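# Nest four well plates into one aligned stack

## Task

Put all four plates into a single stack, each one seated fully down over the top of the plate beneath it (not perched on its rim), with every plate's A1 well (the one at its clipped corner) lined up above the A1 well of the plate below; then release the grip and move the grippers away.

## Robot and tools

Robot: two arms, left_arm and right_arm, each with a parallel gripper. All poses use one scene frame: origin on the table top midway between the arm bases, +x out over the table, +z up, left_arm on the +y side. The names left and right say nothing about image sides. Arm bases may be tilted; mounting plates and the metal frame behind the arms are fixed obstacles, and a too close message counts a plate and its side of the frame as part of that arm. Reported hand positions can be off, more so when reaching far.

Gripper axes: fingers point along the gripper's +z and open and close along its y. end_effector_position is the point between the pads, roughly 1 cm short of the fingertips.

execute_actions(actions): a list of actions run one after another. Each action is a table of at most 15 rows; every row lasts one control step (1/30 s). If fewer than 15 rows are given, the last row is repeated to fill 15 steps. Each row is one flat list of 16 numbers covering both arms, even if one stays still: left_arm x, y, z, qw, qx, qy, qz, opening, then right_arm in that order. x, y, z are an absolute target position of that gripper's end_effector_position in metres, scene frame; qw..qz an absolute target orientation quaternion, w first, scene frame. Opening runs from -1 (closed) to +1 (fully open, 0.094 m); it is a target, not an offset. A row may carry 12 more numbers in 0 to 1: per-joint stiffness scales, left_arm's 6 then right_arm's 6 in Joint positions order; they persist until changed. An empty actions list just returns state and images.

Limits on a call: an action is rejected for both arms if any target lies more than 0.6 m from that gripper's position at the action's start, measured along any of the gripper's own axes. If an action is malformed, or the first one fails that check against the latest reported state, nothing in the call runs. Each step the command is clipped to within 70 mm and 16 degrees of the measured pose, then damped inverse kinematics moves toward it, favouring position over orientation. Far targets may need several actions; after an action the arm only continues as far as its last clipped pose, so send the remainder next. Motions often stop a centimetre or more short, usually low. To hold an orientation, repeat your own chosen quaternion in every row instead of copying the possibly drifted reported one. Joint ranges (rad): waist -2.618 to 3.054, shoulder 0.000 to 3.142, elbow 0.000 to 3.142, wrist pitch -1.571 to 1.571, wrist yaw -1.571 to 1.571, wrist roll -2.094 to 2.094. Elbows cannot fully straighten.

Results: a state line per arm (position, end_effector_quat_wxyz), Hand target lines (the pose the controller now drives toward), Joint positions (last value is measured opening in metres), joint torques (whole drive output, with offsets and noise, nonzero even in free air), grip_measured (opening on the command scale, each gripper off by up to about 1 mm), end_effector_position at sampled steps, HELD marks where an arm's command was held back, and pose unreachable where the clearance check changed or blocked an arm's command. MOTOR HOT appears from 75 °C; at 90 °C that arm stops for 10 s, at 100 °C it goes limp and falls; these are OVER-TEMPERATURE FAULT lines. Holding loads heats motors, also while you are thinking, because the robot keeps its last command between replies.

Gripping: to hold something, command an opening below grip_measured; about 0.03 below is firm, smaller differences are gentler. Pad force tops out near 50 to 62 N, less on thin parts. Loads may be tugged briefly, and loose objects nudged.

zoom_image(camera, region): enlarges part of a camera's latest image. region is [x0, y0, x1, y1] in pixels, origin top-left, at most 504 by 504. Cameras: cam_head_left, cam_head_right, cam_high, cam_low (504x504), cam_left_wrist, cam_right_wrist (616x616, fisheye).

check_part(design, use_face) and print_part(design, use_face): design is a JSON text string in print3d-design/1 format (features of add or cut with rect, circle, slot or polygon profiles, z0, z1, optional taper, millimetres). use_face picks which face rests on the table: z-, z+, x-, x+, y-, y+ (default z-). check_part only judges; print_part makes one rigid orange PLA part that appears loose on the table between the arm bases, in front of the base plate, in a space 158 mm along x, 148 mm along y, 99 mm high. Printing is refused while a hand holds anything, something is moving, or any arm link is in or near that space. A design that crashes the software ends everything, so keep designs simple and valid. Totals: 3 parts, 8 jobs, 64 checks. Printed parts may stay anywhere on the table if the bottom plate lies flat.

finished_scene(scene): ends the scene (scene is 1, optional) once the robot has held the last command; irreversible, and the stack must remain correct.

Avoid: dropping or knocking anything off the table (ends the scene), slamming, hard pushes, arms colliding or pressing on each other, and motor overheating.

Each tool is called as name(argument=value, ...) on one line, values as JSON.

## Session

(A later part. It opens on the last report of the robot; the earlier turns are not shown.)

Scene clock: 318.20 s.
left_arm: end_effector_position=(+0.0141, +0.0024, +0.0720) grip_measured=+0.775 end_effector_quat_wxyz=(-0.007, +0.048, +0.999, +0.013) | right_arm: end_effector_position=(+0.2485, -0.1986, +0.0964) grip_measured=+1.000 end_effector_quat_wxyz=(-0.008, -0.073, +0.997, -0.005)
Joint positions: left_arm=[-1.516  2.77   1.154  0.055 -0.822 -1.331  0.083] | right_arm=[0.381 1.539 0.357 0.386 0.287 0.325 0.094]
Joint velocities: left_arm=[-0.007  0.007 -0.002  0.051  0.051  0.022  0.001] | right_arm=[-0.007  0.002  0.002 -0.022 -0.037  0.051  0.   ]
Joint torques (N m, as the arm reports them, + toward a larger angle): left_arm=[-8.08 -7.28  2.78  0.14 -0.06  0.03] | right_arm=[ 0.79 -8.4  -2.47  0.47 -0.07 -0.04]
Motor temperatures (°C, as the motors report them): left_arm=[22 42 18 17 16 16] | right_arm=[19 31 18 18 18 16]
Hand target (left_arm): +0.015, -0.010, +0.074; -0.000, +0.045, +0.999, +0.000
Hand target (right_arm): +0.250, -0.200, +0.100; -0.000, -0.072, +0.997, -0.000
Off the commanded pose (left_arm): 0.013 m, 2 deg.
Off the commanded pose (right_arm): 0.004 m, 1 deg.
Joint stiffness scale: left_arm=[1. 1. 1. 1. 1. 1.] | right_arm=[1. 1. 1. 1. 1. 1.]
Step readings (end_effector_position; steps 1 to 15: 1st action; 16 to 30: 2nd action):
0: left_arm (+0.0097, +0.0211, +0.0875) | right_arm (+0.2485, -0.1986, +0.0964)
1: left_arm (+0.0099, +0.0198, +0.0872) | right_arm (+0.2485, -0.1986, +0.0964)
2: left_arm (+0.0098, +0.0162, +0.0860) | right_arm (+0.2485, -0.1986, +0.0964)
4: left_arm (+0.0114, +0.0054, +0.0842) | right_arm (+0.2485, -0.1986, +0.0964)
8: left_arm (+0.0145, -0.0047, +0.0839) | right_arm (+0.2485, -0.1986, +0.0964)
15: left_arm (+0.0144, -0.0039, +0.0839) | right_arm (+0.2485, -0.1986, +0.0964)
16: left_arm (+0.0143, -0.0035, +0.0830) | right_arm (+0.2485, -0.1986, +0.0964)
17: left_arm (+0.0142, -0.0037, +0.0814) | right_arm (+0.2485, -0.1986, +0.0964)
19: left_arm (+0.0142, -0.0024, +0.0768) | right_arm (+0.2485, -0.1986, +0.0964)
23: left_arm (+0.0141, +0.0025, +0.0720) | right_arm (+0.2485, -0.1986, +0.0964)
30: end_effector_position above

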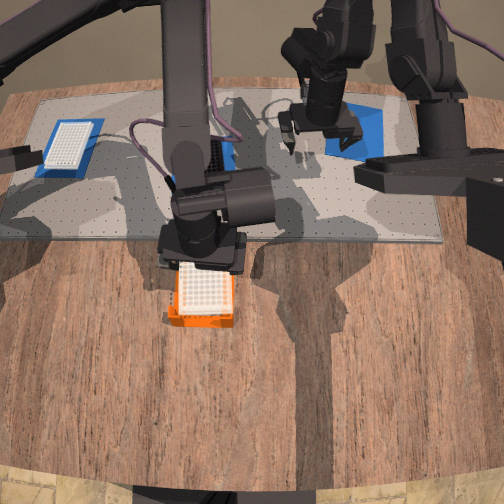

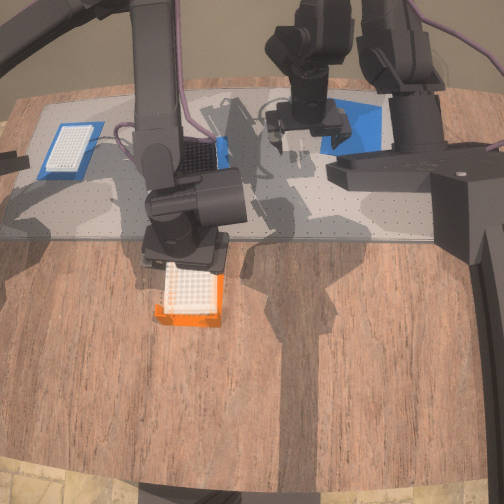

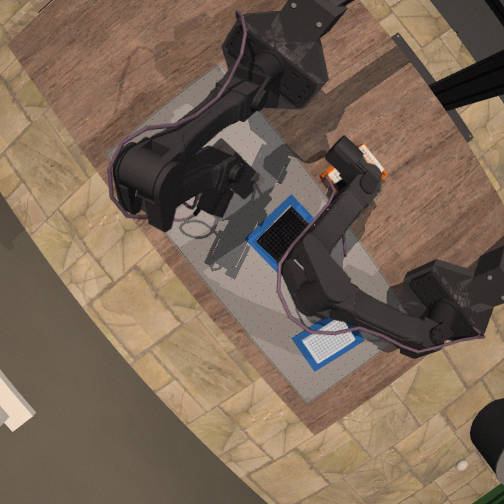

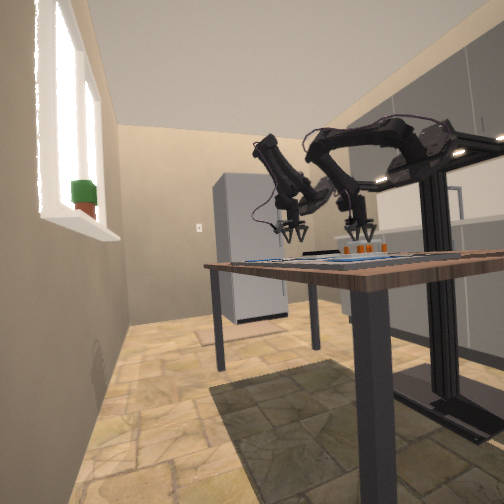

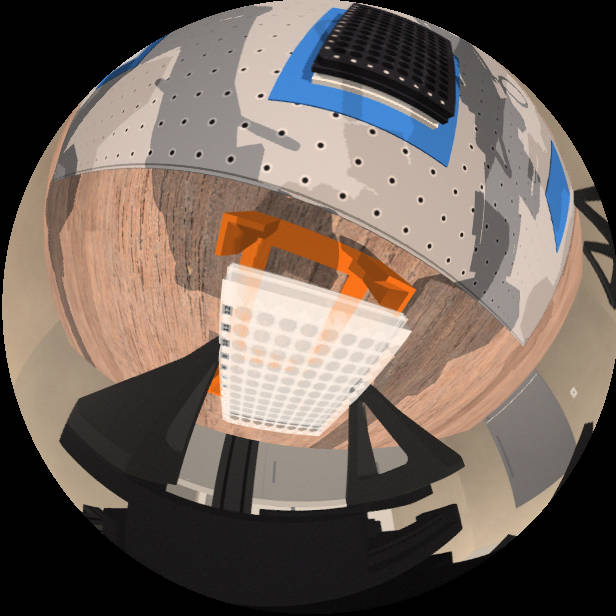

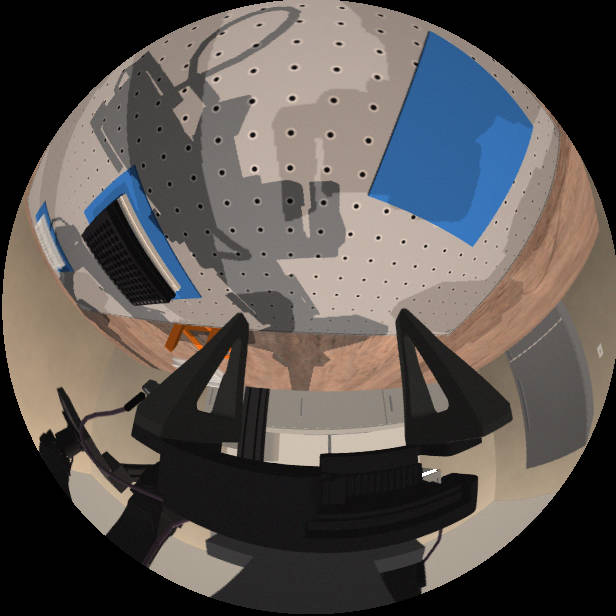

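execute_actions(actions=[[[0.026,-0.004,0.074,0,0.045,0.999,0,0.74,0.25,-0.2,0.1,0,-0.072,0.997,0,1]],[[0.026,-0.004,0.069,0,0.045,0.999,0,0.74,0.25,-0.2,0.1,0,-0.072,0.997,0,1]]])

zoom_image(camera="cam_head_left", region=[130,190,280,340])

zoom_image(camera="cam_left_wrist", region=[180,180,480,480])

Scene clock: 324.63 s.
left_arm: end_effector_position=(+0.0249, -0.0051, +0.0656) grip_measured=+0.775 end_effector_quat_wxyz=(-0.004, +0.040, +0.999, +0.003) | right_arm: end_effector_position=(+0.2485, -0.1986, +0.0964) grip_measured=+1.000 end_effector_quat_wxyz=(-0.008, -0.073, +0.997, -0.005)
Joint positions: left_arm=[-1.482  2.761  1.154  0.112 -0.822 -1.276  0.083] | right_arm=[0.381 1.539 0.357 0.386 0.287 0.325 0.094]
Joint velocities: left_arm=[-0.007 -0.002 -0.012  0.007 -0.007  0.022  0.   ] | right_arm=[ 0.007  0.007 -0.002 -0.051 -0.022 -0.051  0.   ]
Joint torques (N m, as the arm reports them, + toward a larger angle): left_arm=[-7.88 -8.38 -0.39  0.2  -0.06  0.03] | right_arm=[ 0.81 -8.4  -2.37  0.47 -0.07 -0.04]
Motor temperatures (°C, as the motors report them): left_arm=[23 42 18 17 16 16] | right_arm=[19 31 18 18 18 16]
Hand target (left_arm): +0.026, -0.004, +0.069; -0.000, +0.045, +0.999, +0.000
Hand target (right_arm): +0.250, -0.200, +0.100; -0.000, -0.072, +0.997, -0.000
Off the commanded pose (left_arm): 0.004 m, 1 deg.
Off the commanded pose (right_arm): 0.004 m, 1 deg.
Joint stiffness scale: left_arm=[1. 1. 1. 1. 1. 1.] | right_arm=[1. 1. 1. 1. 1. 1.]
Step readings (end_effector_position; steps 1 to 15: 1st action; 16 to 30: 2nd action):
0: left_arm (+0.0141, +0.0024, +0.0720) | right_arm (+0.2485, -0.1986, +0.0964)
1: left_arm (+0.0144, +0.0021, +0.0716) | right_arm (+0.2485, -0.1986, +0.0964)
2: left_arm (+0.0152, +0.0017, +0.0709) | right_arm (+0.2485, -0.1986, +0.0964)
4: left_arm (+0.0179, +0.0009, +0.0691) | right_arm (+0.2485, -0.1986, +0.0964)
8: left_arm (+0.0218, -0.0012, +0.0677) | right_arm (+0.2485, -0.1986, +0.0964)
15: left_arm (+0.0223, -0.0028, +0.0678) | right_arm (+0.2485, -0.1986, +0.0964)
16: left_arm (+0.0224, -0.0031, +0.0677) | right_arm (+0.2485, -0.1986, +0.0964)
17: left_arm (+0.0228, -0.0035, +0.0674) | right_arm (+0.2485, -0.1986, +0.0964)
19: left_arm (+0.0237, -0.0041, +0.0666) | right_arm (+0.2485, -0.1986, +0.0964)
23: left_arm (+0.0248, -0.0044, +0.0656) | right_arm (+0.2485, -0.1986, +0.0964)
30: end_effector_position above

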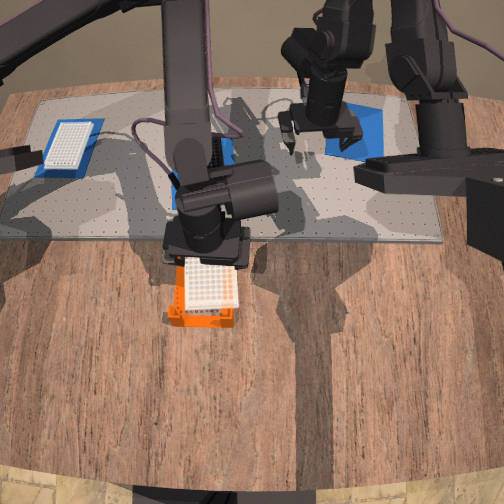

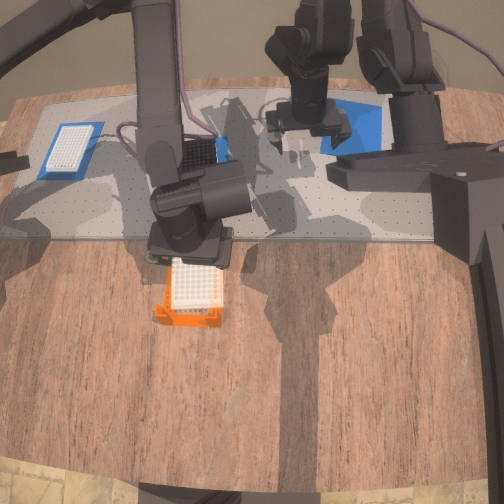

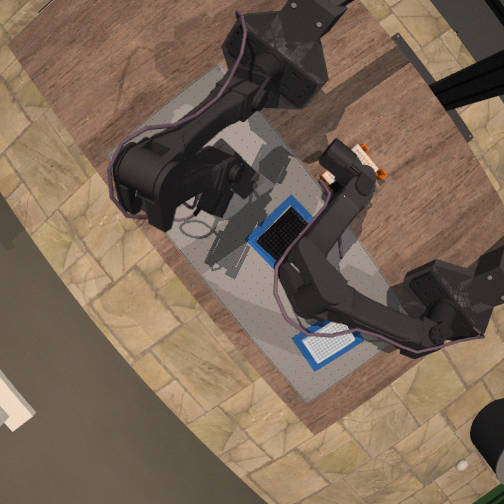

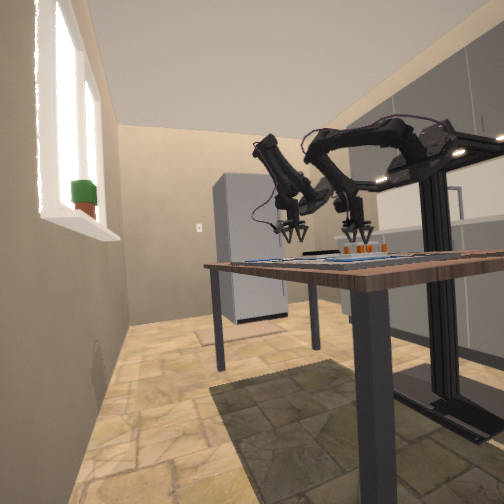

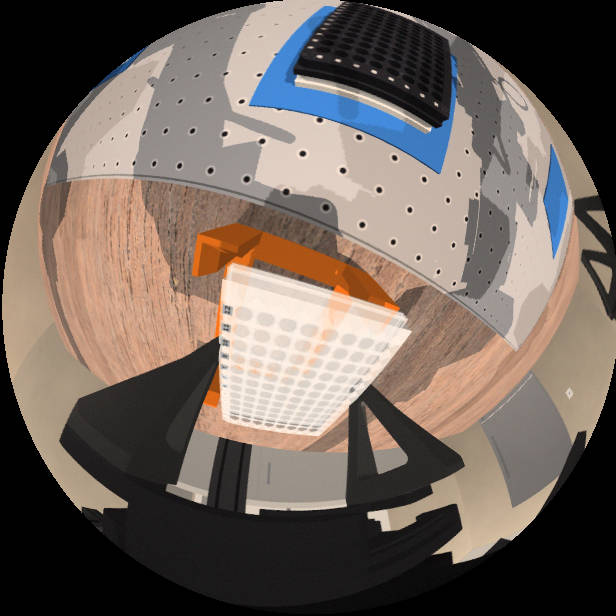

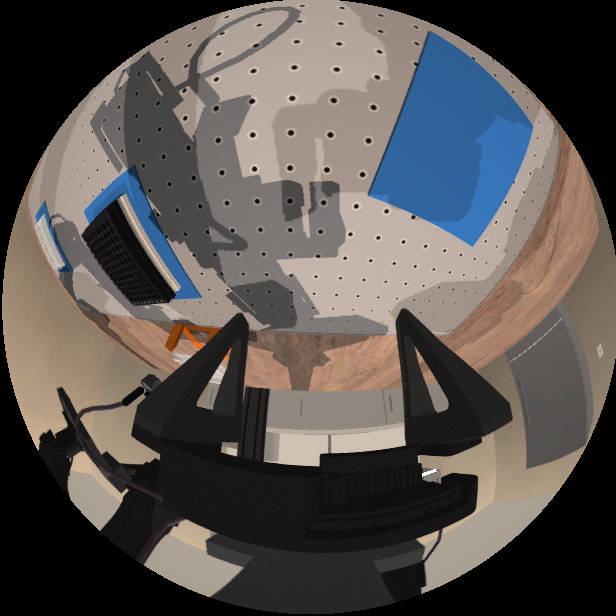

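Region (130, 190, 280, 340) of cam_head_left's 504x504 image, scaled by 3.360, with more detail than that image has.

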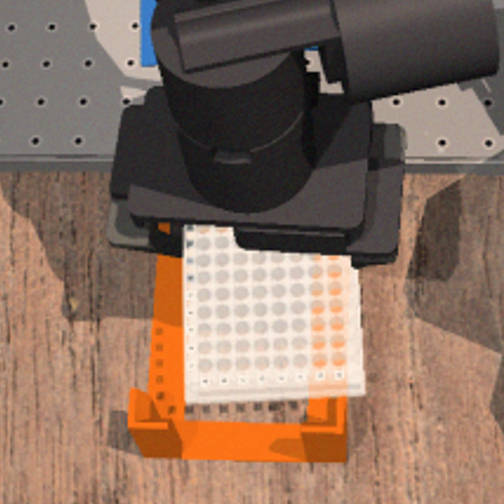

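Region (180, 180, 480, 480) of cam_left_wrist's 616x616 image, scaled by 1.680, with more detail than that image has.

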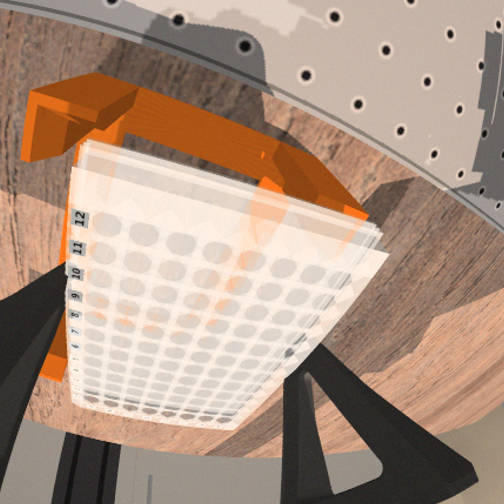

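execute_actions(actions=[[[0.024,0.012,0.074,0,0.055,0.998,0,0.74,0.25,-0.2,0.1,0,-0.072,0.997,0,1]]])

zoom_image(camera="cam_head_left", region=[130,190,280,340])

Scene clock: 328.27 s.
left_arm: end_effector_position=(+0.0227, +0.0135, +0.0675) grip_measured=+0.775 end_effector_quat_wxyz=(-0.006, +0.050, +0.999, +0.008) | right_arm: end_effector_position=(+0.2485, -0.1986, +0.0964) grip_measured=+1.000 end_effector_quat_wxyz=(-0.008, -0.073, +0.997, -0.005)
Joint positions: left_arm=[-1.482  2.745  1.08   0.155 -0.822 -1.267  0.083] | right_arm=[0.381 1.539 0.357 0.386 0.287 0.325 0.094]
Joint velocities: left_arm=[ 0.012  0.007 -0.002  0.051 -0.022 -0.022  0.001] | right_arm=[-0.027 -0.002  0.002  0.007 -0.007  0.037  0.   ]
Joint torques (N m, as the arm reports them, + toward a larger angle): left_arm=[-8.23 -8.74 -0.86  0.17 -0.09  0.05] | right_arm=[ 0.9  -8.4  -2.47  0.48 -0.06 -0.05]
Motor temperatures (°C, as the motors report them): left_arm=[23 42 18 17 16 16] | right_arm=[19 31 18 18 18 16]
Hand target (left_arm): +0.024, +0.012, +0.074; +0.000, +0.055, +0.998, +0.000
Hand target (right_arm): +0.250, -0.200, +0.100; -0.000, -0.072, +0.997, -0.000
Off the commanded pose (left_arm): 0.007 m, 1 deg.
Off the commanded pose (right_arm): 0.004 m, 1 deg.
Joint stiffness scale: left_arm=[1. 1. 1. 1. 1. 1.] | right_arm=[1. 1. 1. 1. 1. 1.]
Step readings (end_effector_position):
0: left_arm (+0.0250, -0.0054, +0.0656) | right_arm (+0.2485, -0.1986, +0.0964)
1: left_arm (+0.0249, -0.0043, +0.0659) | right_arm (+0.2485, -0.1986, +0.0964)
2: left_arm (+0.0251, -0.0011, +0.0668) | right_arm (+0.2485, -0.1986, +0.0964)
4: left_arm (+0.0242, +0.0079, +0.0676) | right_arm (+0.2485, -0.1986, +0.0964)
8: left_arm (+0.0222, +0.0158, +0.0675) | right_arm (+0.2485, -0.1986, +0.0964)
15: end_effector_position above

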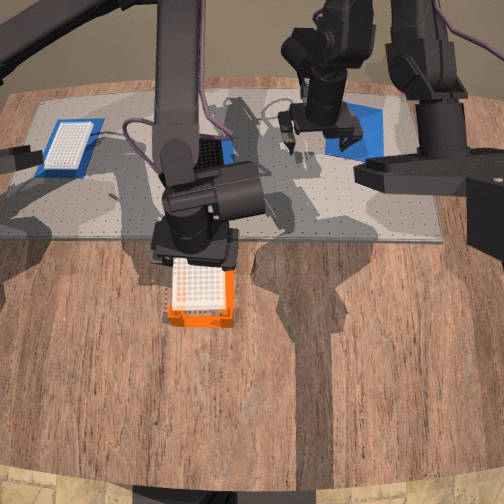

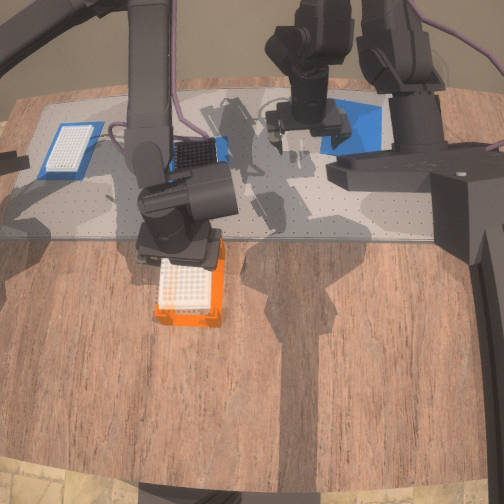

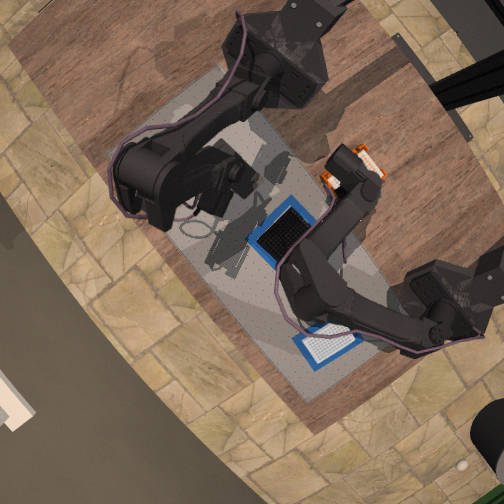

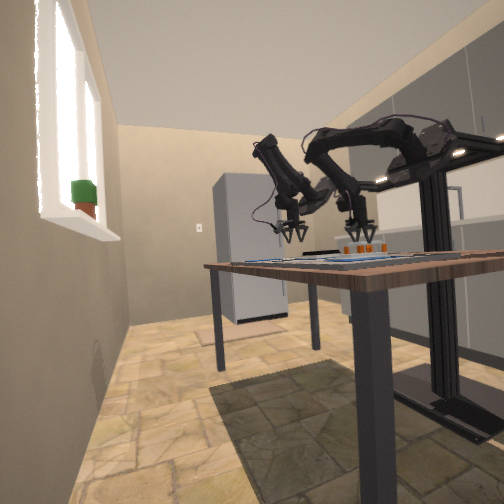

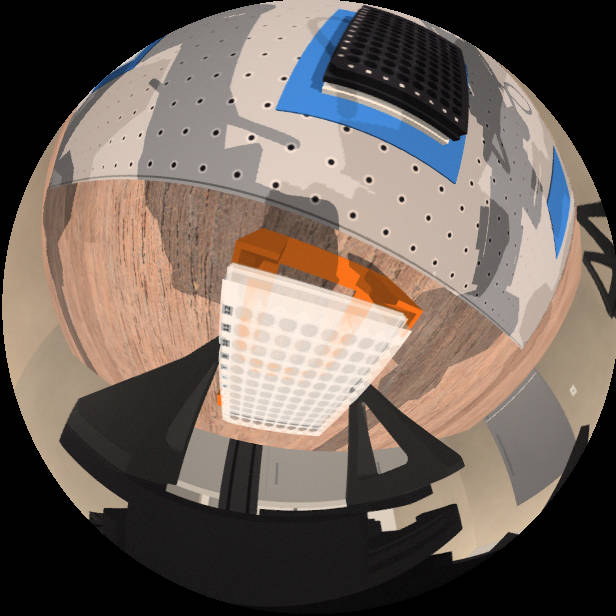

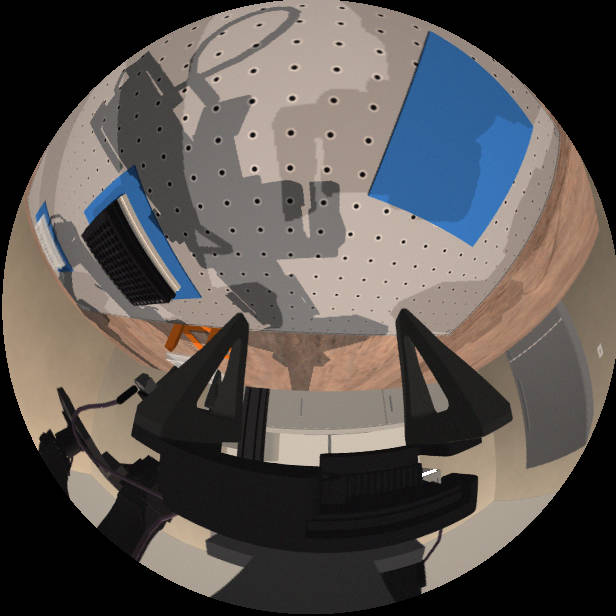

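Region (130, 190, 280, 340) of cam_head_left's 504x504 image, scaled by 3.360, with more detail than that image has.

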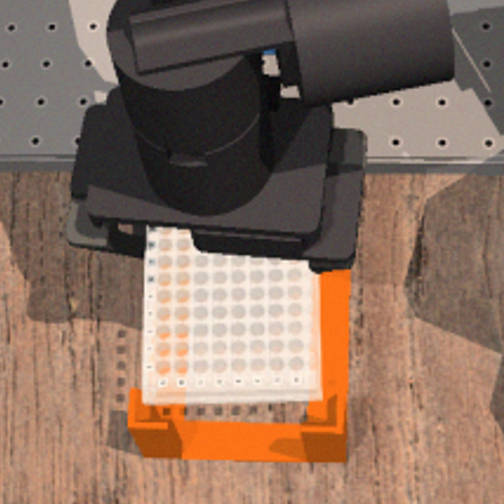

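execute_actions(actions=[[[0.024,0.004,0.07,0,0.05,0.999,0,0.74,0.25,-0.2,0.1,0,-0.072,0.997,0,1],[0.024,0.004,0.069,0,0.05,0.999,0,0.74,0.25,-0.2,0.1,0,-0.072,0.997,0,1],[0.024,0.003,0.067,0,0.05,0.999,0,0.74,0.25,-0.2,0.1,0,-0.072,0.997,0,1],[0.024,0.002,0.065,0,0.05,0.999,0,0.74,0.25,-0.2,0.1,0,-0.072,0.997,0,1],[0.024,0.001,0.063,0,0.05,0.999,0,0.74,0.25,-0.2,0.1,0,-0.072,0.997,0,1]]])

zoom_image(camera="cam_head_left", region=[130,190,280,340])

Scene clock: 336.50 s.
left_arm: end_effector_position=(+0.0236, +0.0111, +0.0630) grip_measured=+0.775 end_effector_quat_wxyz=(-0.006, +0.052, +0.999, +0.009) | right_arm: end_effector_position=(+0.2485, -0.1986, +0.0964) grip_measured=+1.000 end_effector_quat_wxyz=(-0.008, -0.073, +0.997, -0.005)
Joint positions: left_arm=[-1.471  2.757  1.097  0.158 -0.822 -1.249  0.083] | right_arm=[0.381 1.539 0.357 0.386 0.287 0.325 0.094]
Joint velocities: left_arm=[-0.007 -0.012 -0.007  0.037 -0.081  0.022 -0.   ] | right_arm=[ 0.002 -0.007  0.002  0.022 -0.066 -0.007  0.   ]
Joint torques (N m, as the arm reports them, + toward a larger angle): left_arm=[-7.66 -6.63  2.53  0.16 -0.06  0.04] | right_arm=[ 0.86 -8.42 -2.44  0.48 -0.06 -0.05]
Motor temperatures (°C, as the motors report them): left_arm=[24 42 18 17 16 16] | right_arm=[19 31 19 18 18 16]
Hand target (left_arm): +0.024, +0.001, +0.063; -0.000, +0.050, +0.999, +0.000
Hand target (right_arm): +0.250, -0.200, +0.100; -0.000, -0.072, +0.997, -0.000
Off the commanded pose (left_arm): 0.010 m, 1 deg.
Off the commanded pose (right_arm): 0.004 m, 1 deg.
Joint stiffness scale: left_arm=[1. 1. 1. 1. 1. 1.] | right_arm=[1. 1. 1. 1. 1. 1.]
Step readings (end_effector_position):
0: left_arm (+0.0228, +0.0130, +0.0674) | right_arm (+0.2485, -0.1986, +0.0964)
1: left_arm (+0.0228, +0.0130, +0.0674) | right_arm (+0.2485, -0.1986, +0.0964)
2: left_arm (+0.0228, +0.0130, +0.0674) | right_arm (+0.2485, -0.1986, +0.0964)
4: left_arm (+0.0228, +0.0130, +0.0674) | right_arm (+0.2485, -0.1986, +0.0964)
8: left_arm (+0.0232, +0.0109, +0.0641) | right_arm (+0.2485, -0.1986, +0.0964)
15: end_effector_position above

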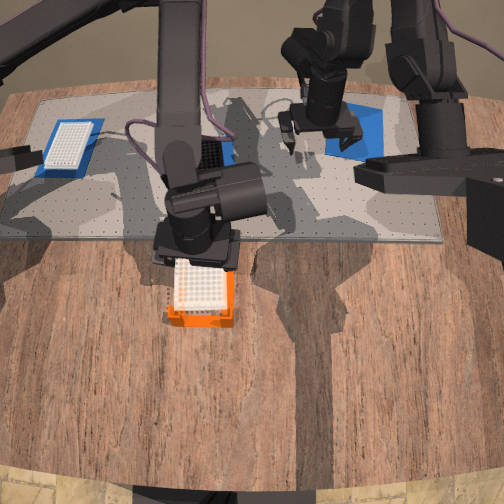

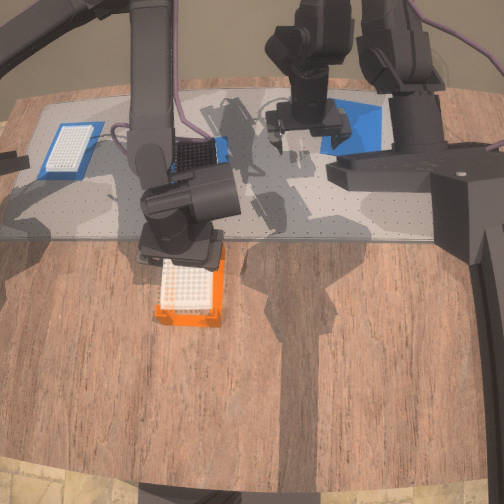

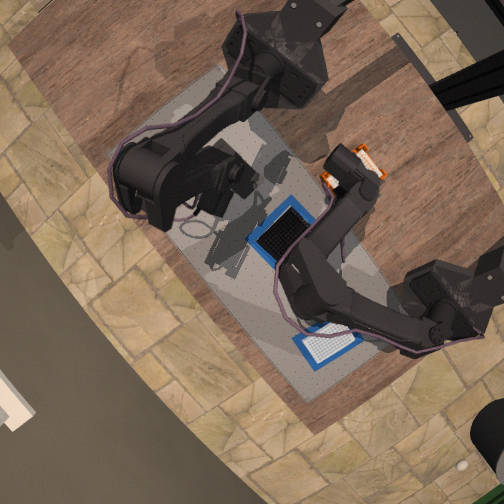

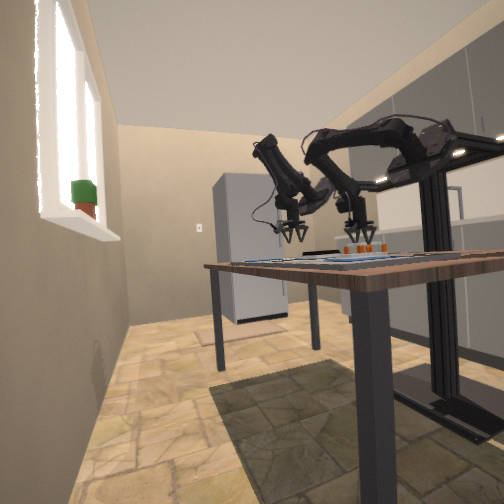

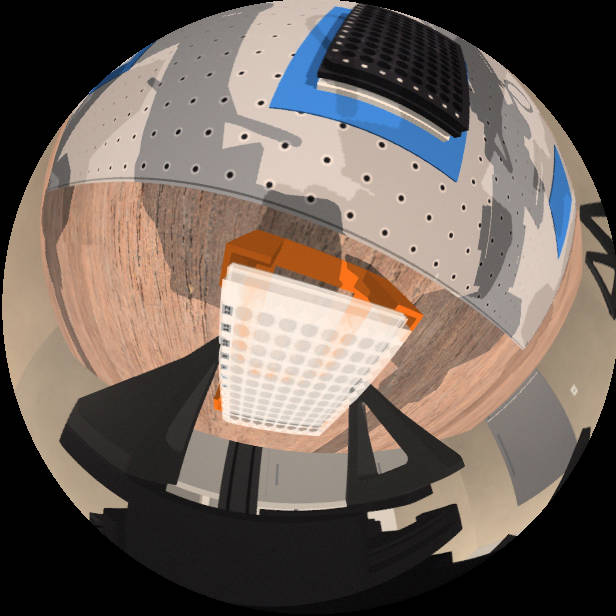

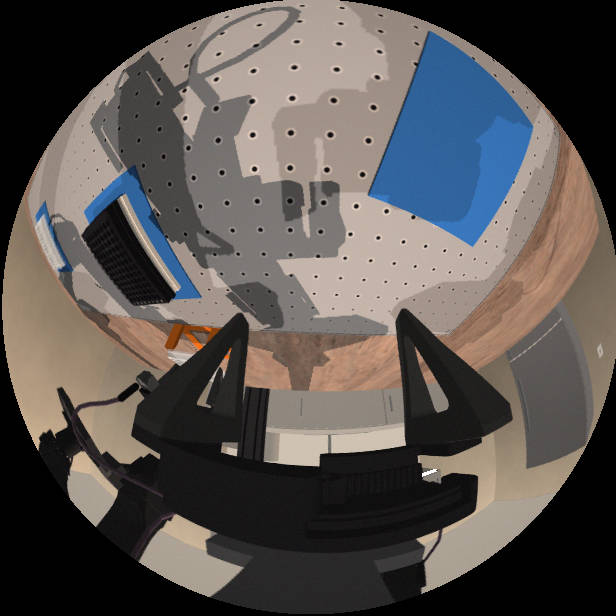

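Region (130, 190, 280, 340) of cam_head_left's 504x504 image, scaled by 3.360, with more detail than that image has.

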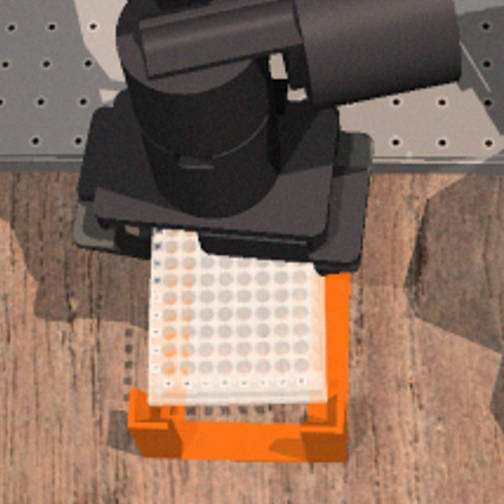

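Good. Descend.

execute_actions(actions=[[[0.023,-0.001,0.055,0,0.05,0.999,0,0.74,0.25,-0.2,0.1,0,-0.072,0.997,0,1]],[[0.023,-0.001,0.046,0,0.05,0.999,0,0.74,0.25,-0.2,0.1,0,-0.072,0.997,0,1]],[[0.023,-0.001,0.036,0,0.05,0.999,0,0.74,0.25,-0.2,0.1,0,-0.072,0.997,0,1]]])

zoom_image(camera="cam_head_left", region=[130,190,280,340])

Scene clock: 341.53 s.
left_arm: end_effector_position=(+0.0224, +0.0107, +0.0356) grip_measured=+0.775 end_effector_quat_wxyz=(-0.006, +0.054, +0.998, +0.012) | right_arm: end_effector_position=(+0.2485, -0.1986, +0.0964) grip_measured=+1.000 end_effector_quat_wxyz=(-0.008, -0.073, +0.997, -0.005)
Joint positions: left_arm=[-1.41   2.833  1.145  0.244 -0.818 -1.162  0.083] | right_arm=[0.381 1.539 0.357 0.386 0.287 0.325 0.094]
Joint velocities: left_arm=[ 0.017 -0.012 -0.007  0.037 -0.037  0.007 -0.   ] | right_arm=[-0.007  0.007 -0.002  0.007  0.022 -0.037  0.   ]
Joint torques (N m, as the arm reports them, + toward a larger angle): left_arm=[-7.83 -6.65  2.13  0.19 -0.01  0.05] | right_arm=[ 0.81 -8.39 -2.41  0.47 -0.05 -0.04]
Motor temperatures (°C, as the motors report them): left_arm=[24 41 18 17 16 16] | right_arm=[19 31 19 18 18 16]
Hand target (left_arm): +0.023, -0.001, +0.036; -0.000, +0.050, +0.999, +0.000
Hand target (right_arm): +0.250, -0.200, +0.100; -0.000, -0.072, +0.997, -0.000
Off the commanded pose (left_arm): 0.012 m, 2 deg.
Off the commanded pose (right_arm): 0.004 m, 1 deg.
Joint stiffness scale: left_arm=[1. 1. 1. 1. 1. 1.] | right_arm=[1. 1. 1. 1. 1. 1.]
Step readings (end_effector_position; steps 1 to 15: 1st action; 16 to 30: 2nd action; 31 to 45: 3rd action):
0: left_arm (+0.0236, +0.0111, +0.0630) | right_arm (+0.2485, -0.1986, +0.0964)
1: left_arm (+0.0234, +0.0109, +0.0623) | right_arm (+0.2485, -0.1986, +0.0964)
2: left_arm (+0.0231, +0.0098, +0.0608) | right_arm (+0.2485, -0.1986, +0.0964)
4: left_arm (+0.0224, +0.0090, +0.0574) | right_arm (+0.2485, -0.1986, +0.0964)
8: left_arm (+0.0219, +0.0109, +0.0548) | right_arm (+0.2485, -0.1986, +0.0964)
15: left_arm (+0.0220, +0.0105, +0.0546) | right_arm (+0.2485, -0.1986, +0.0964)
16: left_arm (+0.0220, +0.0102, +0.0541) | right_arm (+0.2485, -0.1986, +0.0964)
17: left_arm (+0.0219, +0.0098, +0.0526) | right_arm (+0.2485, -0.1986, +0.0964)
19: left_arm (+0.0219, +0.0098, +0.0490) | right_arm (+0.2485, -0.1986, +0.0964)
23: left_arm (+0.0223, +0.0115, +0.0456) | right_arm (+0.2485, -0.1986, +0.0964)
30: left_arm (+0.0225, +0.0107, +0.0456) | right_arm (+0.2485, -0.1986, +0.0964)
31: left_arm (+0.0225, +0.0104, +0.0448) | right_arm (+0.2485, -0.1986, +0.0964)
32: left_arm (+0.0224, +0.0094, +0.0432) | right_arm (+0.2485, -0.1986, +0.0964)
34: left_arm (+0.0223, +0.0094, +0.0392) | right_arm (+0.2485, -0.1986, +0.0964)
38: left_arm (+0.0223, +0.0117, +0.0357) | right_arm (+0.2485, -0.1986, +0.0964)
45: end_effector_position above

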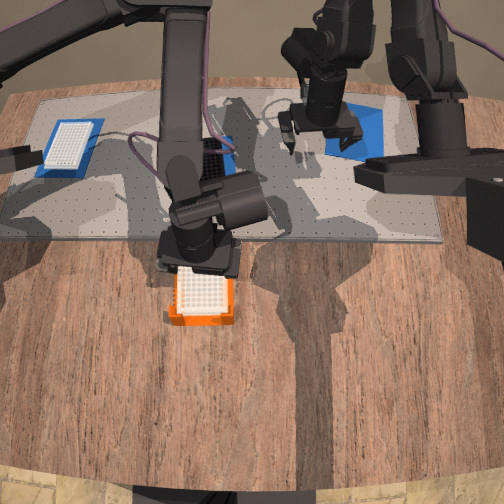

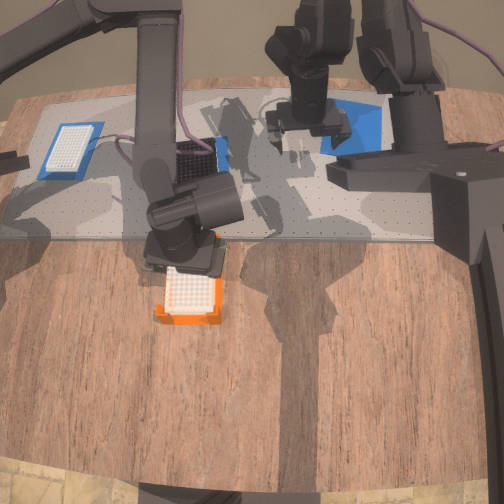

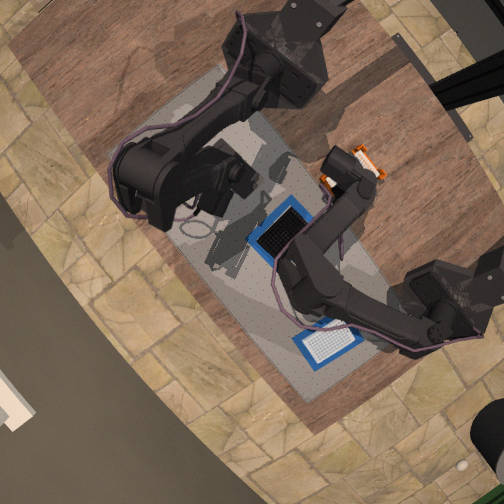

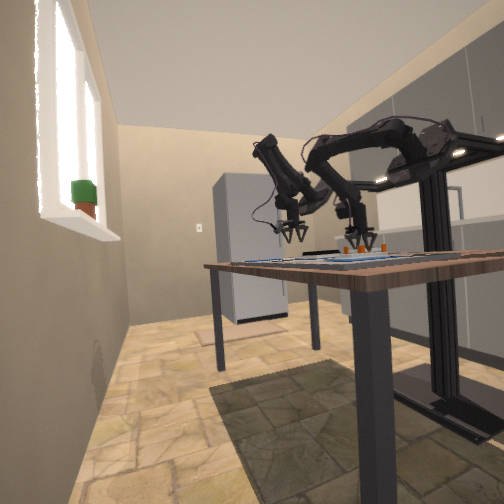

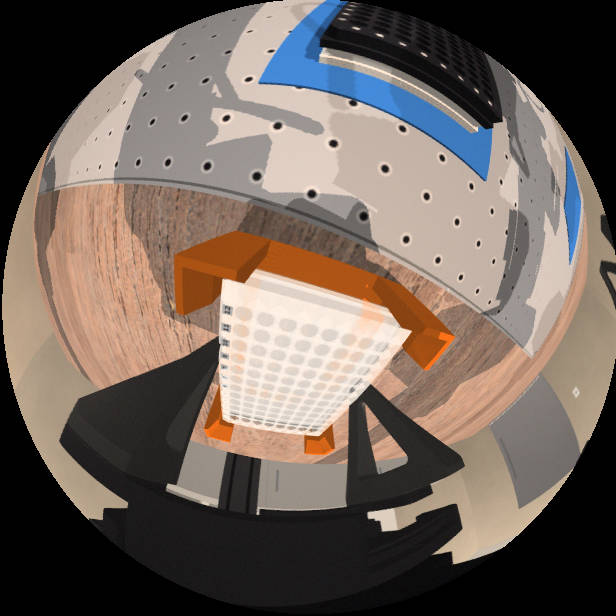

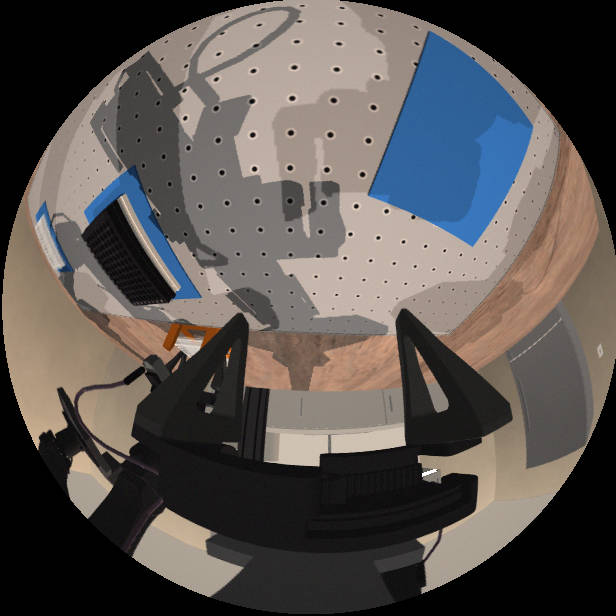

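Region (130, 190, 280, 340) of cam_head_left's 504x504 image, scaled by 3.360, with more detail than that image has.

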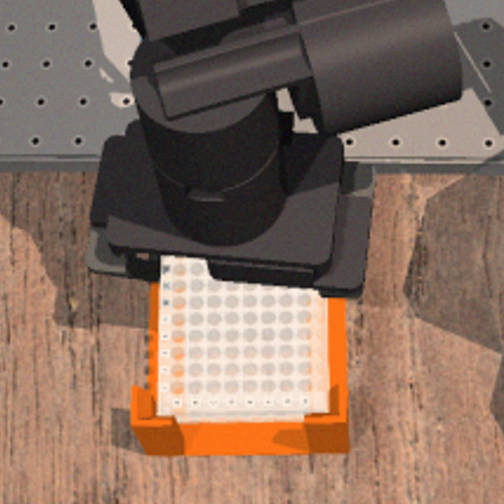

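execute_actions(actions=[[[0.023,-0.001,0.026,0,0.05,0.999,0,0.74,0.25,-0.2,0.1,0,-0.072,0.997,0,1]],[[0.023,-0.001,0.016,0,0.05,0.999,0,0.74,0.25,-0.2,0.1,0,-0.072,0.997,0,1]],[[0.023,-0.001,0.016,0,0.05,0.999,0,1,0.25,-0.2,0.1,0,-0.072,0.997,0,1]],[[0.023,0.012,0.05,0,0.05,0.999,0,1,0.25,-0.2,0.1,0,-0.072,0.997,0,1]],[[0.023,0.012,0.11,0,0.05,0.999,0,1,0.25,-0.2,0.1,0,-0.072,0.997,0,1]],[[0.15,0.15,0.11,0,0.08,0.997,0,1,0.25,-0.2,0.1,0,-0.072,0.997,0,1]],[[0.27,0.28,0.1,0,0.08,0.997,0,1,0.25,-0.12,0.1,0,-0.072,0.997,0,1]],[[0.315,0.325,0.07,0,0.08,0.997,0,1,0.25,-0.03,0.09,0,-0.072,0.997,0,1]],[[0.315,0.325,0.055,0,0.08,0.997,0,1,0.255,0.025,0.07,0,-0.072,0.997,0,1]],[[0.315,0.325,0.05,0,0.08,0.997,0,1,0.255,0.027,0.056,0,-0.072,0.997,0,1]]])

zoom_image(camera="cam_head_left", region=[10,70,270,330])

Scene clock: 352.47 s.
left_arm: end_effector_position=(+0.3027, +0.3212, +0.0534) grip_measured=+1.000 end_effector_quat_wxyz=(-0.015, +0.082, +0.997, -0.003) | right_arm: end_effector_position=(+0.2474, +0.0186, +0.0549) grip_measured=+1.000 end_effector_quat_wxyz=(-0.008, -0.075, +0.997, -0.006)
Joint positions: left_arm=[-0.089  1.702  0.496  0.435 -0.069  0.201  0.094] | right_arm=[ 0.852  2.092  1.173 -0.054  0.592  0.725  0.094]
Joint velocities: left_arm=[ 0.002 -0.002  0.002  0.007 -0.037 -0.037  0.   ] | right_arm=[-0.012 -0.007  0.012  0.051 -0.037  0.022  0.   ]
Joint torques (N m, as the arm reports them, + toward a larger angle): left_arm=[ 0.45 -6.89  1.37  0.35  0.09  0.05] | right_arm=[ 5.31 -9.45  4.58  0.23  0.02 -0.04]
Motor temperatures (°C, as the motors report them): left_arm=[24 40 18 17 16 16] | right_arm=[19 31 19 18 18 16]
Hand target (left_arm): +0.315, +0.325, +0.050; +0.000, +0.080, +0.997, +0.000
Hand target (right_arm): +0.255, +0.027, +0.056; -0.000, -0.072, +0.997, -0.000
Off the commanded pose (left_arm): 0.013 m, 2 deg.
Off the commanded pose (right_arm): 0.011 m, 1 deg.
Joint stiffness scale: left_arm=[1. 1. 1. 1. 1. 1.] | right_arm=[1. 1. 1. 1. 1. 1.]
Step readings (end_effector_position; steps 1 to 15: 1st action; 16 to 30: 2nd action; 31 to 45: 3rd action; 46 to 60: 4th action; 61 to 75: 5th action; 76 to 90: 6th action; 91 to 105: 7th action; 106 to 120: 8th action; 121 to 135: 9th action; 136 to 150: 10th action):
0: left_arm (+0.0225, +0.0105, +0.0356) | right_arm (+0.2485, -0.1986, +0.0964)
1: left_arm (+0.0225, +0.0103, +0.0349) | right_arm (+0.2485, -0.1986, +0.0964)
2: left_arm (+0.0223, +0.0094, +0.0332) | right_arm (+0.2485, -0.1986, +0.0964)
4: left_arm (+0.0224, +0.0092, +0.0292) | right_arm (+0.2485, -0.1986, +0.0964)
8: left_arm (+0.0224, +0.0113, +0.0258) | right_arm (+0.2485, -0.1986, +0.0964)
15: left_arm (+0.0226, +0.0104, +0.0257) | right_arm (+0.2485, -0.1986, +0.0964)
16: left_arm (+0.0224, +0.0103, +0.0250) | right_arm (+0.2485, -0.1986, +0.0964)
17: left_arm (+0.0222, +0.0093, +0.0233) | right_arm (+0.2485, -0.1986, +0.0964)
19: left_arm (+0.0221, +0.0090, +0.0193) | right_arm (+0.2485, -0.1986, +0.0964)
23: left_arm (+0.0221, +0.0112, +0.0160) | right_arm (+0.2485, -0.1986, +0.0964)
30: left_arm (+0.0223, +0.0104, +0.0159) | right_arm (+0.2485, -0.1986, +0.0964)
31: left_arm (+0.0223, +0.0104, +0.0159) | right_arm (+0.2485, -0.1986, +0.0964)
32: left_arm (+0.0223, +0.0103, +0.0159) | right_arm (+0.2485, -0.1986, +0.0964)
34: left_arm (+0.0224, +0.0101, +0.0159) | right_arm (+0.2485, -0.1986, +0.0964)
38: left_arm (+0.0225, +0.0100, +0.0159) | right_arm (+0.2485, -0.1986, +0.0964)
45: left_arm (+0.0225, +0.0098, +0.0159) | right_arm (+0.2485, -0.1986, +0.0964)
46: left_arm (+0.0226, +0.0104, +0.0178) | right_arm (+0.2485, -0.1986, +0.0964)
47: left_arm (+0.0232, +0.0131, +0.0223) | right_arm (+0.2485, -0.1986, +0.0964)
49: left_arm (+0.0237, +0.0147, +0.0319) | right_arm (+0.2485, -0.1986, +0.0964)
53: left_arm (+0.0245, +0.0069, +0.0412) | right_arm (+0.2485, -0.1986, +0.0964)
60: left_arm (+0.0249, +0.0069, +0.0419) | right_arm (+0.2485, -0.1986, +0.0964)
61: left_arm (+0.0248, +0.0076, +0.0459) | right_arm (+0.2485, -0.1986, +0.0964)
62: left_arm (+0.0252, +0.0121, +0.0547) | right_arm (+0.2485, -0.1986, +0.0964)
64: left_arm (+0.0248, +0.0115, +0.0771) | right_arm (+0.2485, -0.1986, +0.0964)
68: left_arm (+0.0244, -0.0042, +0.1052) | right_arm (+0.2485, -0.1986, +0.0964)
75: left_arm (+0.0243, +0.0072, +0.1065) | right_arm (+0.2485, -0.1986, +0.0964)
76: left_arm (+0.0263, +0.0114, +0.1064) | right_arm (+0.2485, -0.1986, +0.0964)
77: left_arm (+0.0331, +0.0231, +0.1076) | right_arm (+0.2485, -0.1986, +0.0964)
79: left_arm (+0.0543, +0.0576, +0.1071) | right_arm (+0.2485, -0.1986, +0.0964)
83: left_arm (+0.1011, +0.1294, +0.1049) | right_arm (+0.2485, -0.1986, +0.0964)
90: left_arm (+0.1482, +0.1567, +0.1112) | right_arm (+0.2485, -0.1986, +0.0964)
91: left_arm (+0.1506, +0.1577, +0.1108) | right_arm (+0.2485, -0.1943, +0.0974)
92: left_arm (+0.1589, +0.1679, +0.1095) | right_arm (+0.2448, -0.1780, +0.0994)
94: left_arm (+0.1847, +0.1996, +0.1048) | right_arm (+0.2423, -0.1338, +0.1047)
98: left_arm (+0.2456, +0.2631, +0.0995) | right_arm (+0.2555, -0.1049, +0.1052)
105: left_arm (+0.2839, +0.2853, +0.1010) | right_arm (+0.2490, -0.1179, +0.1024)
106: left_arm (+0.2837, +0.2875, +0.0982) | right_arm (+0.2481, -0.1156, +0.1017)
107: left_arm (+0.2864, +0.3004, +0.0933) | right_arm (+0.2462, -0.1035, +0.0997)
109: left_arm (+0.3010, +0.3308, +0.0847) | right_arm (+0.2448, -0.0628, +0.0971)
113: left_arm (+0.3215, +0.3386, +0.0768) | right_arm (+0.2538, -0.0166, +0.0945)
120: left_arm (+0.3098, +0.3245, +0.0728) | right_arm (+0.2503, -0.0278, +0.0922)
121: left_arm (+0.3083, +0.3236, +0.0711) | right_arm (+0.2497, -0.0268, +0.0898)
122: left_arm (+0.3076, +0.3229, +0.0676) | right_arm (+0.2513, -0.0179, +0.0836)
124: left_arm (+0.3042, +0.3224, +0.0609) | right_arm (+0.2557, +0.0069, +0.0720)
128: left_arm (+0.2994, +0.3221, +0.0580) | right_arm (+0.2589, +0.0242, +0.0668)
135: left_arm (+0.3000, +0.3217, +0.0580) | right_arm (+0.2561, +0.0183, +0.0670)
136: left_arm (+0.3001, +0.3216, +0.0576) | right_arm (+0.2555, +0.0184, +0.0660)
137: left_arm (+0.3005, +0.3215, +0.0566) | right_arm (+0.2553, +0.0198, +0.0638)
139: left_arm (+0.3007, +0.3213, +0.0544) | right_arm (+0.2526, +0.0211, +0.0593)
143: left_arm (+0.3014, +0.3212, +0.0535) | right_arm (+0.2476, +0.0187, +0.0550)
150: end_effector_position above

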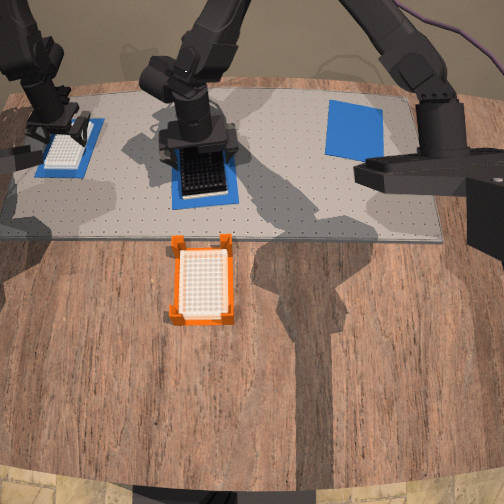

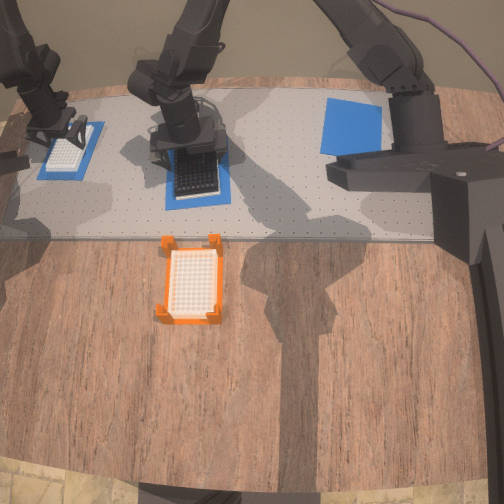

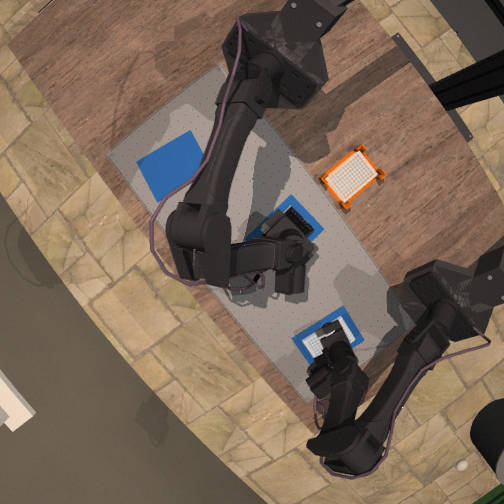

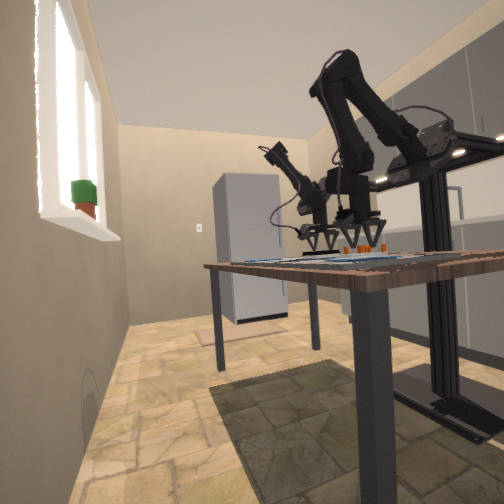

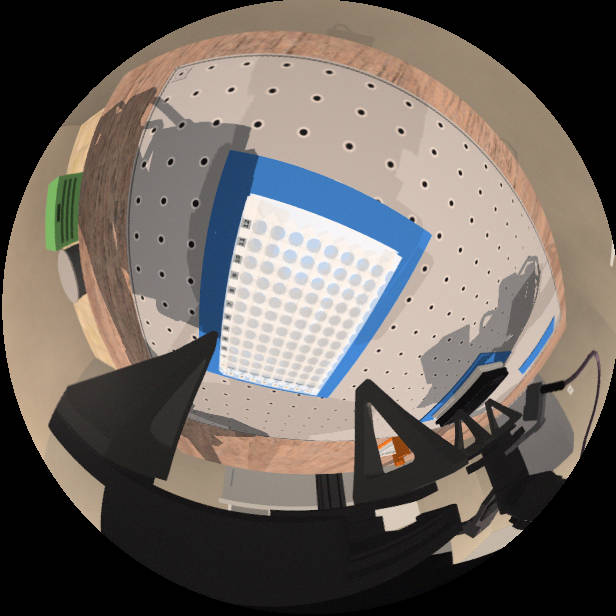

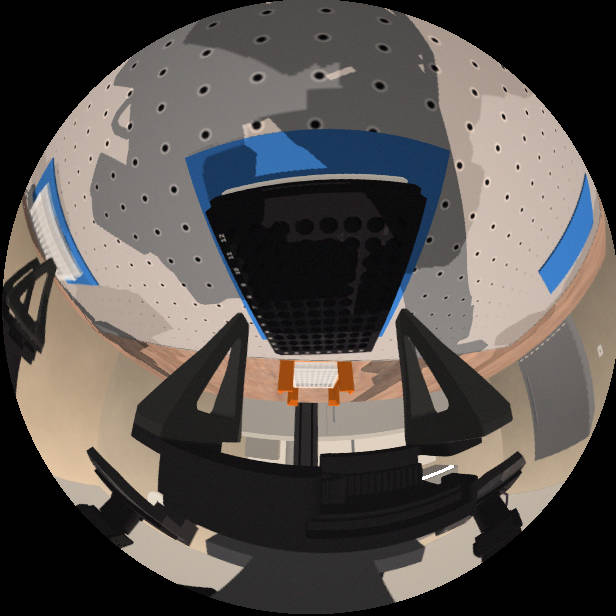

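Region (10, 70, 270, 330) of cam_head_left's 504x504 image, scaled by 1.938, with more detail than that image has.

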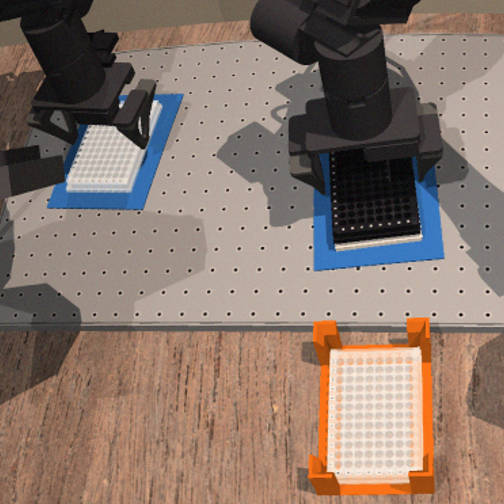

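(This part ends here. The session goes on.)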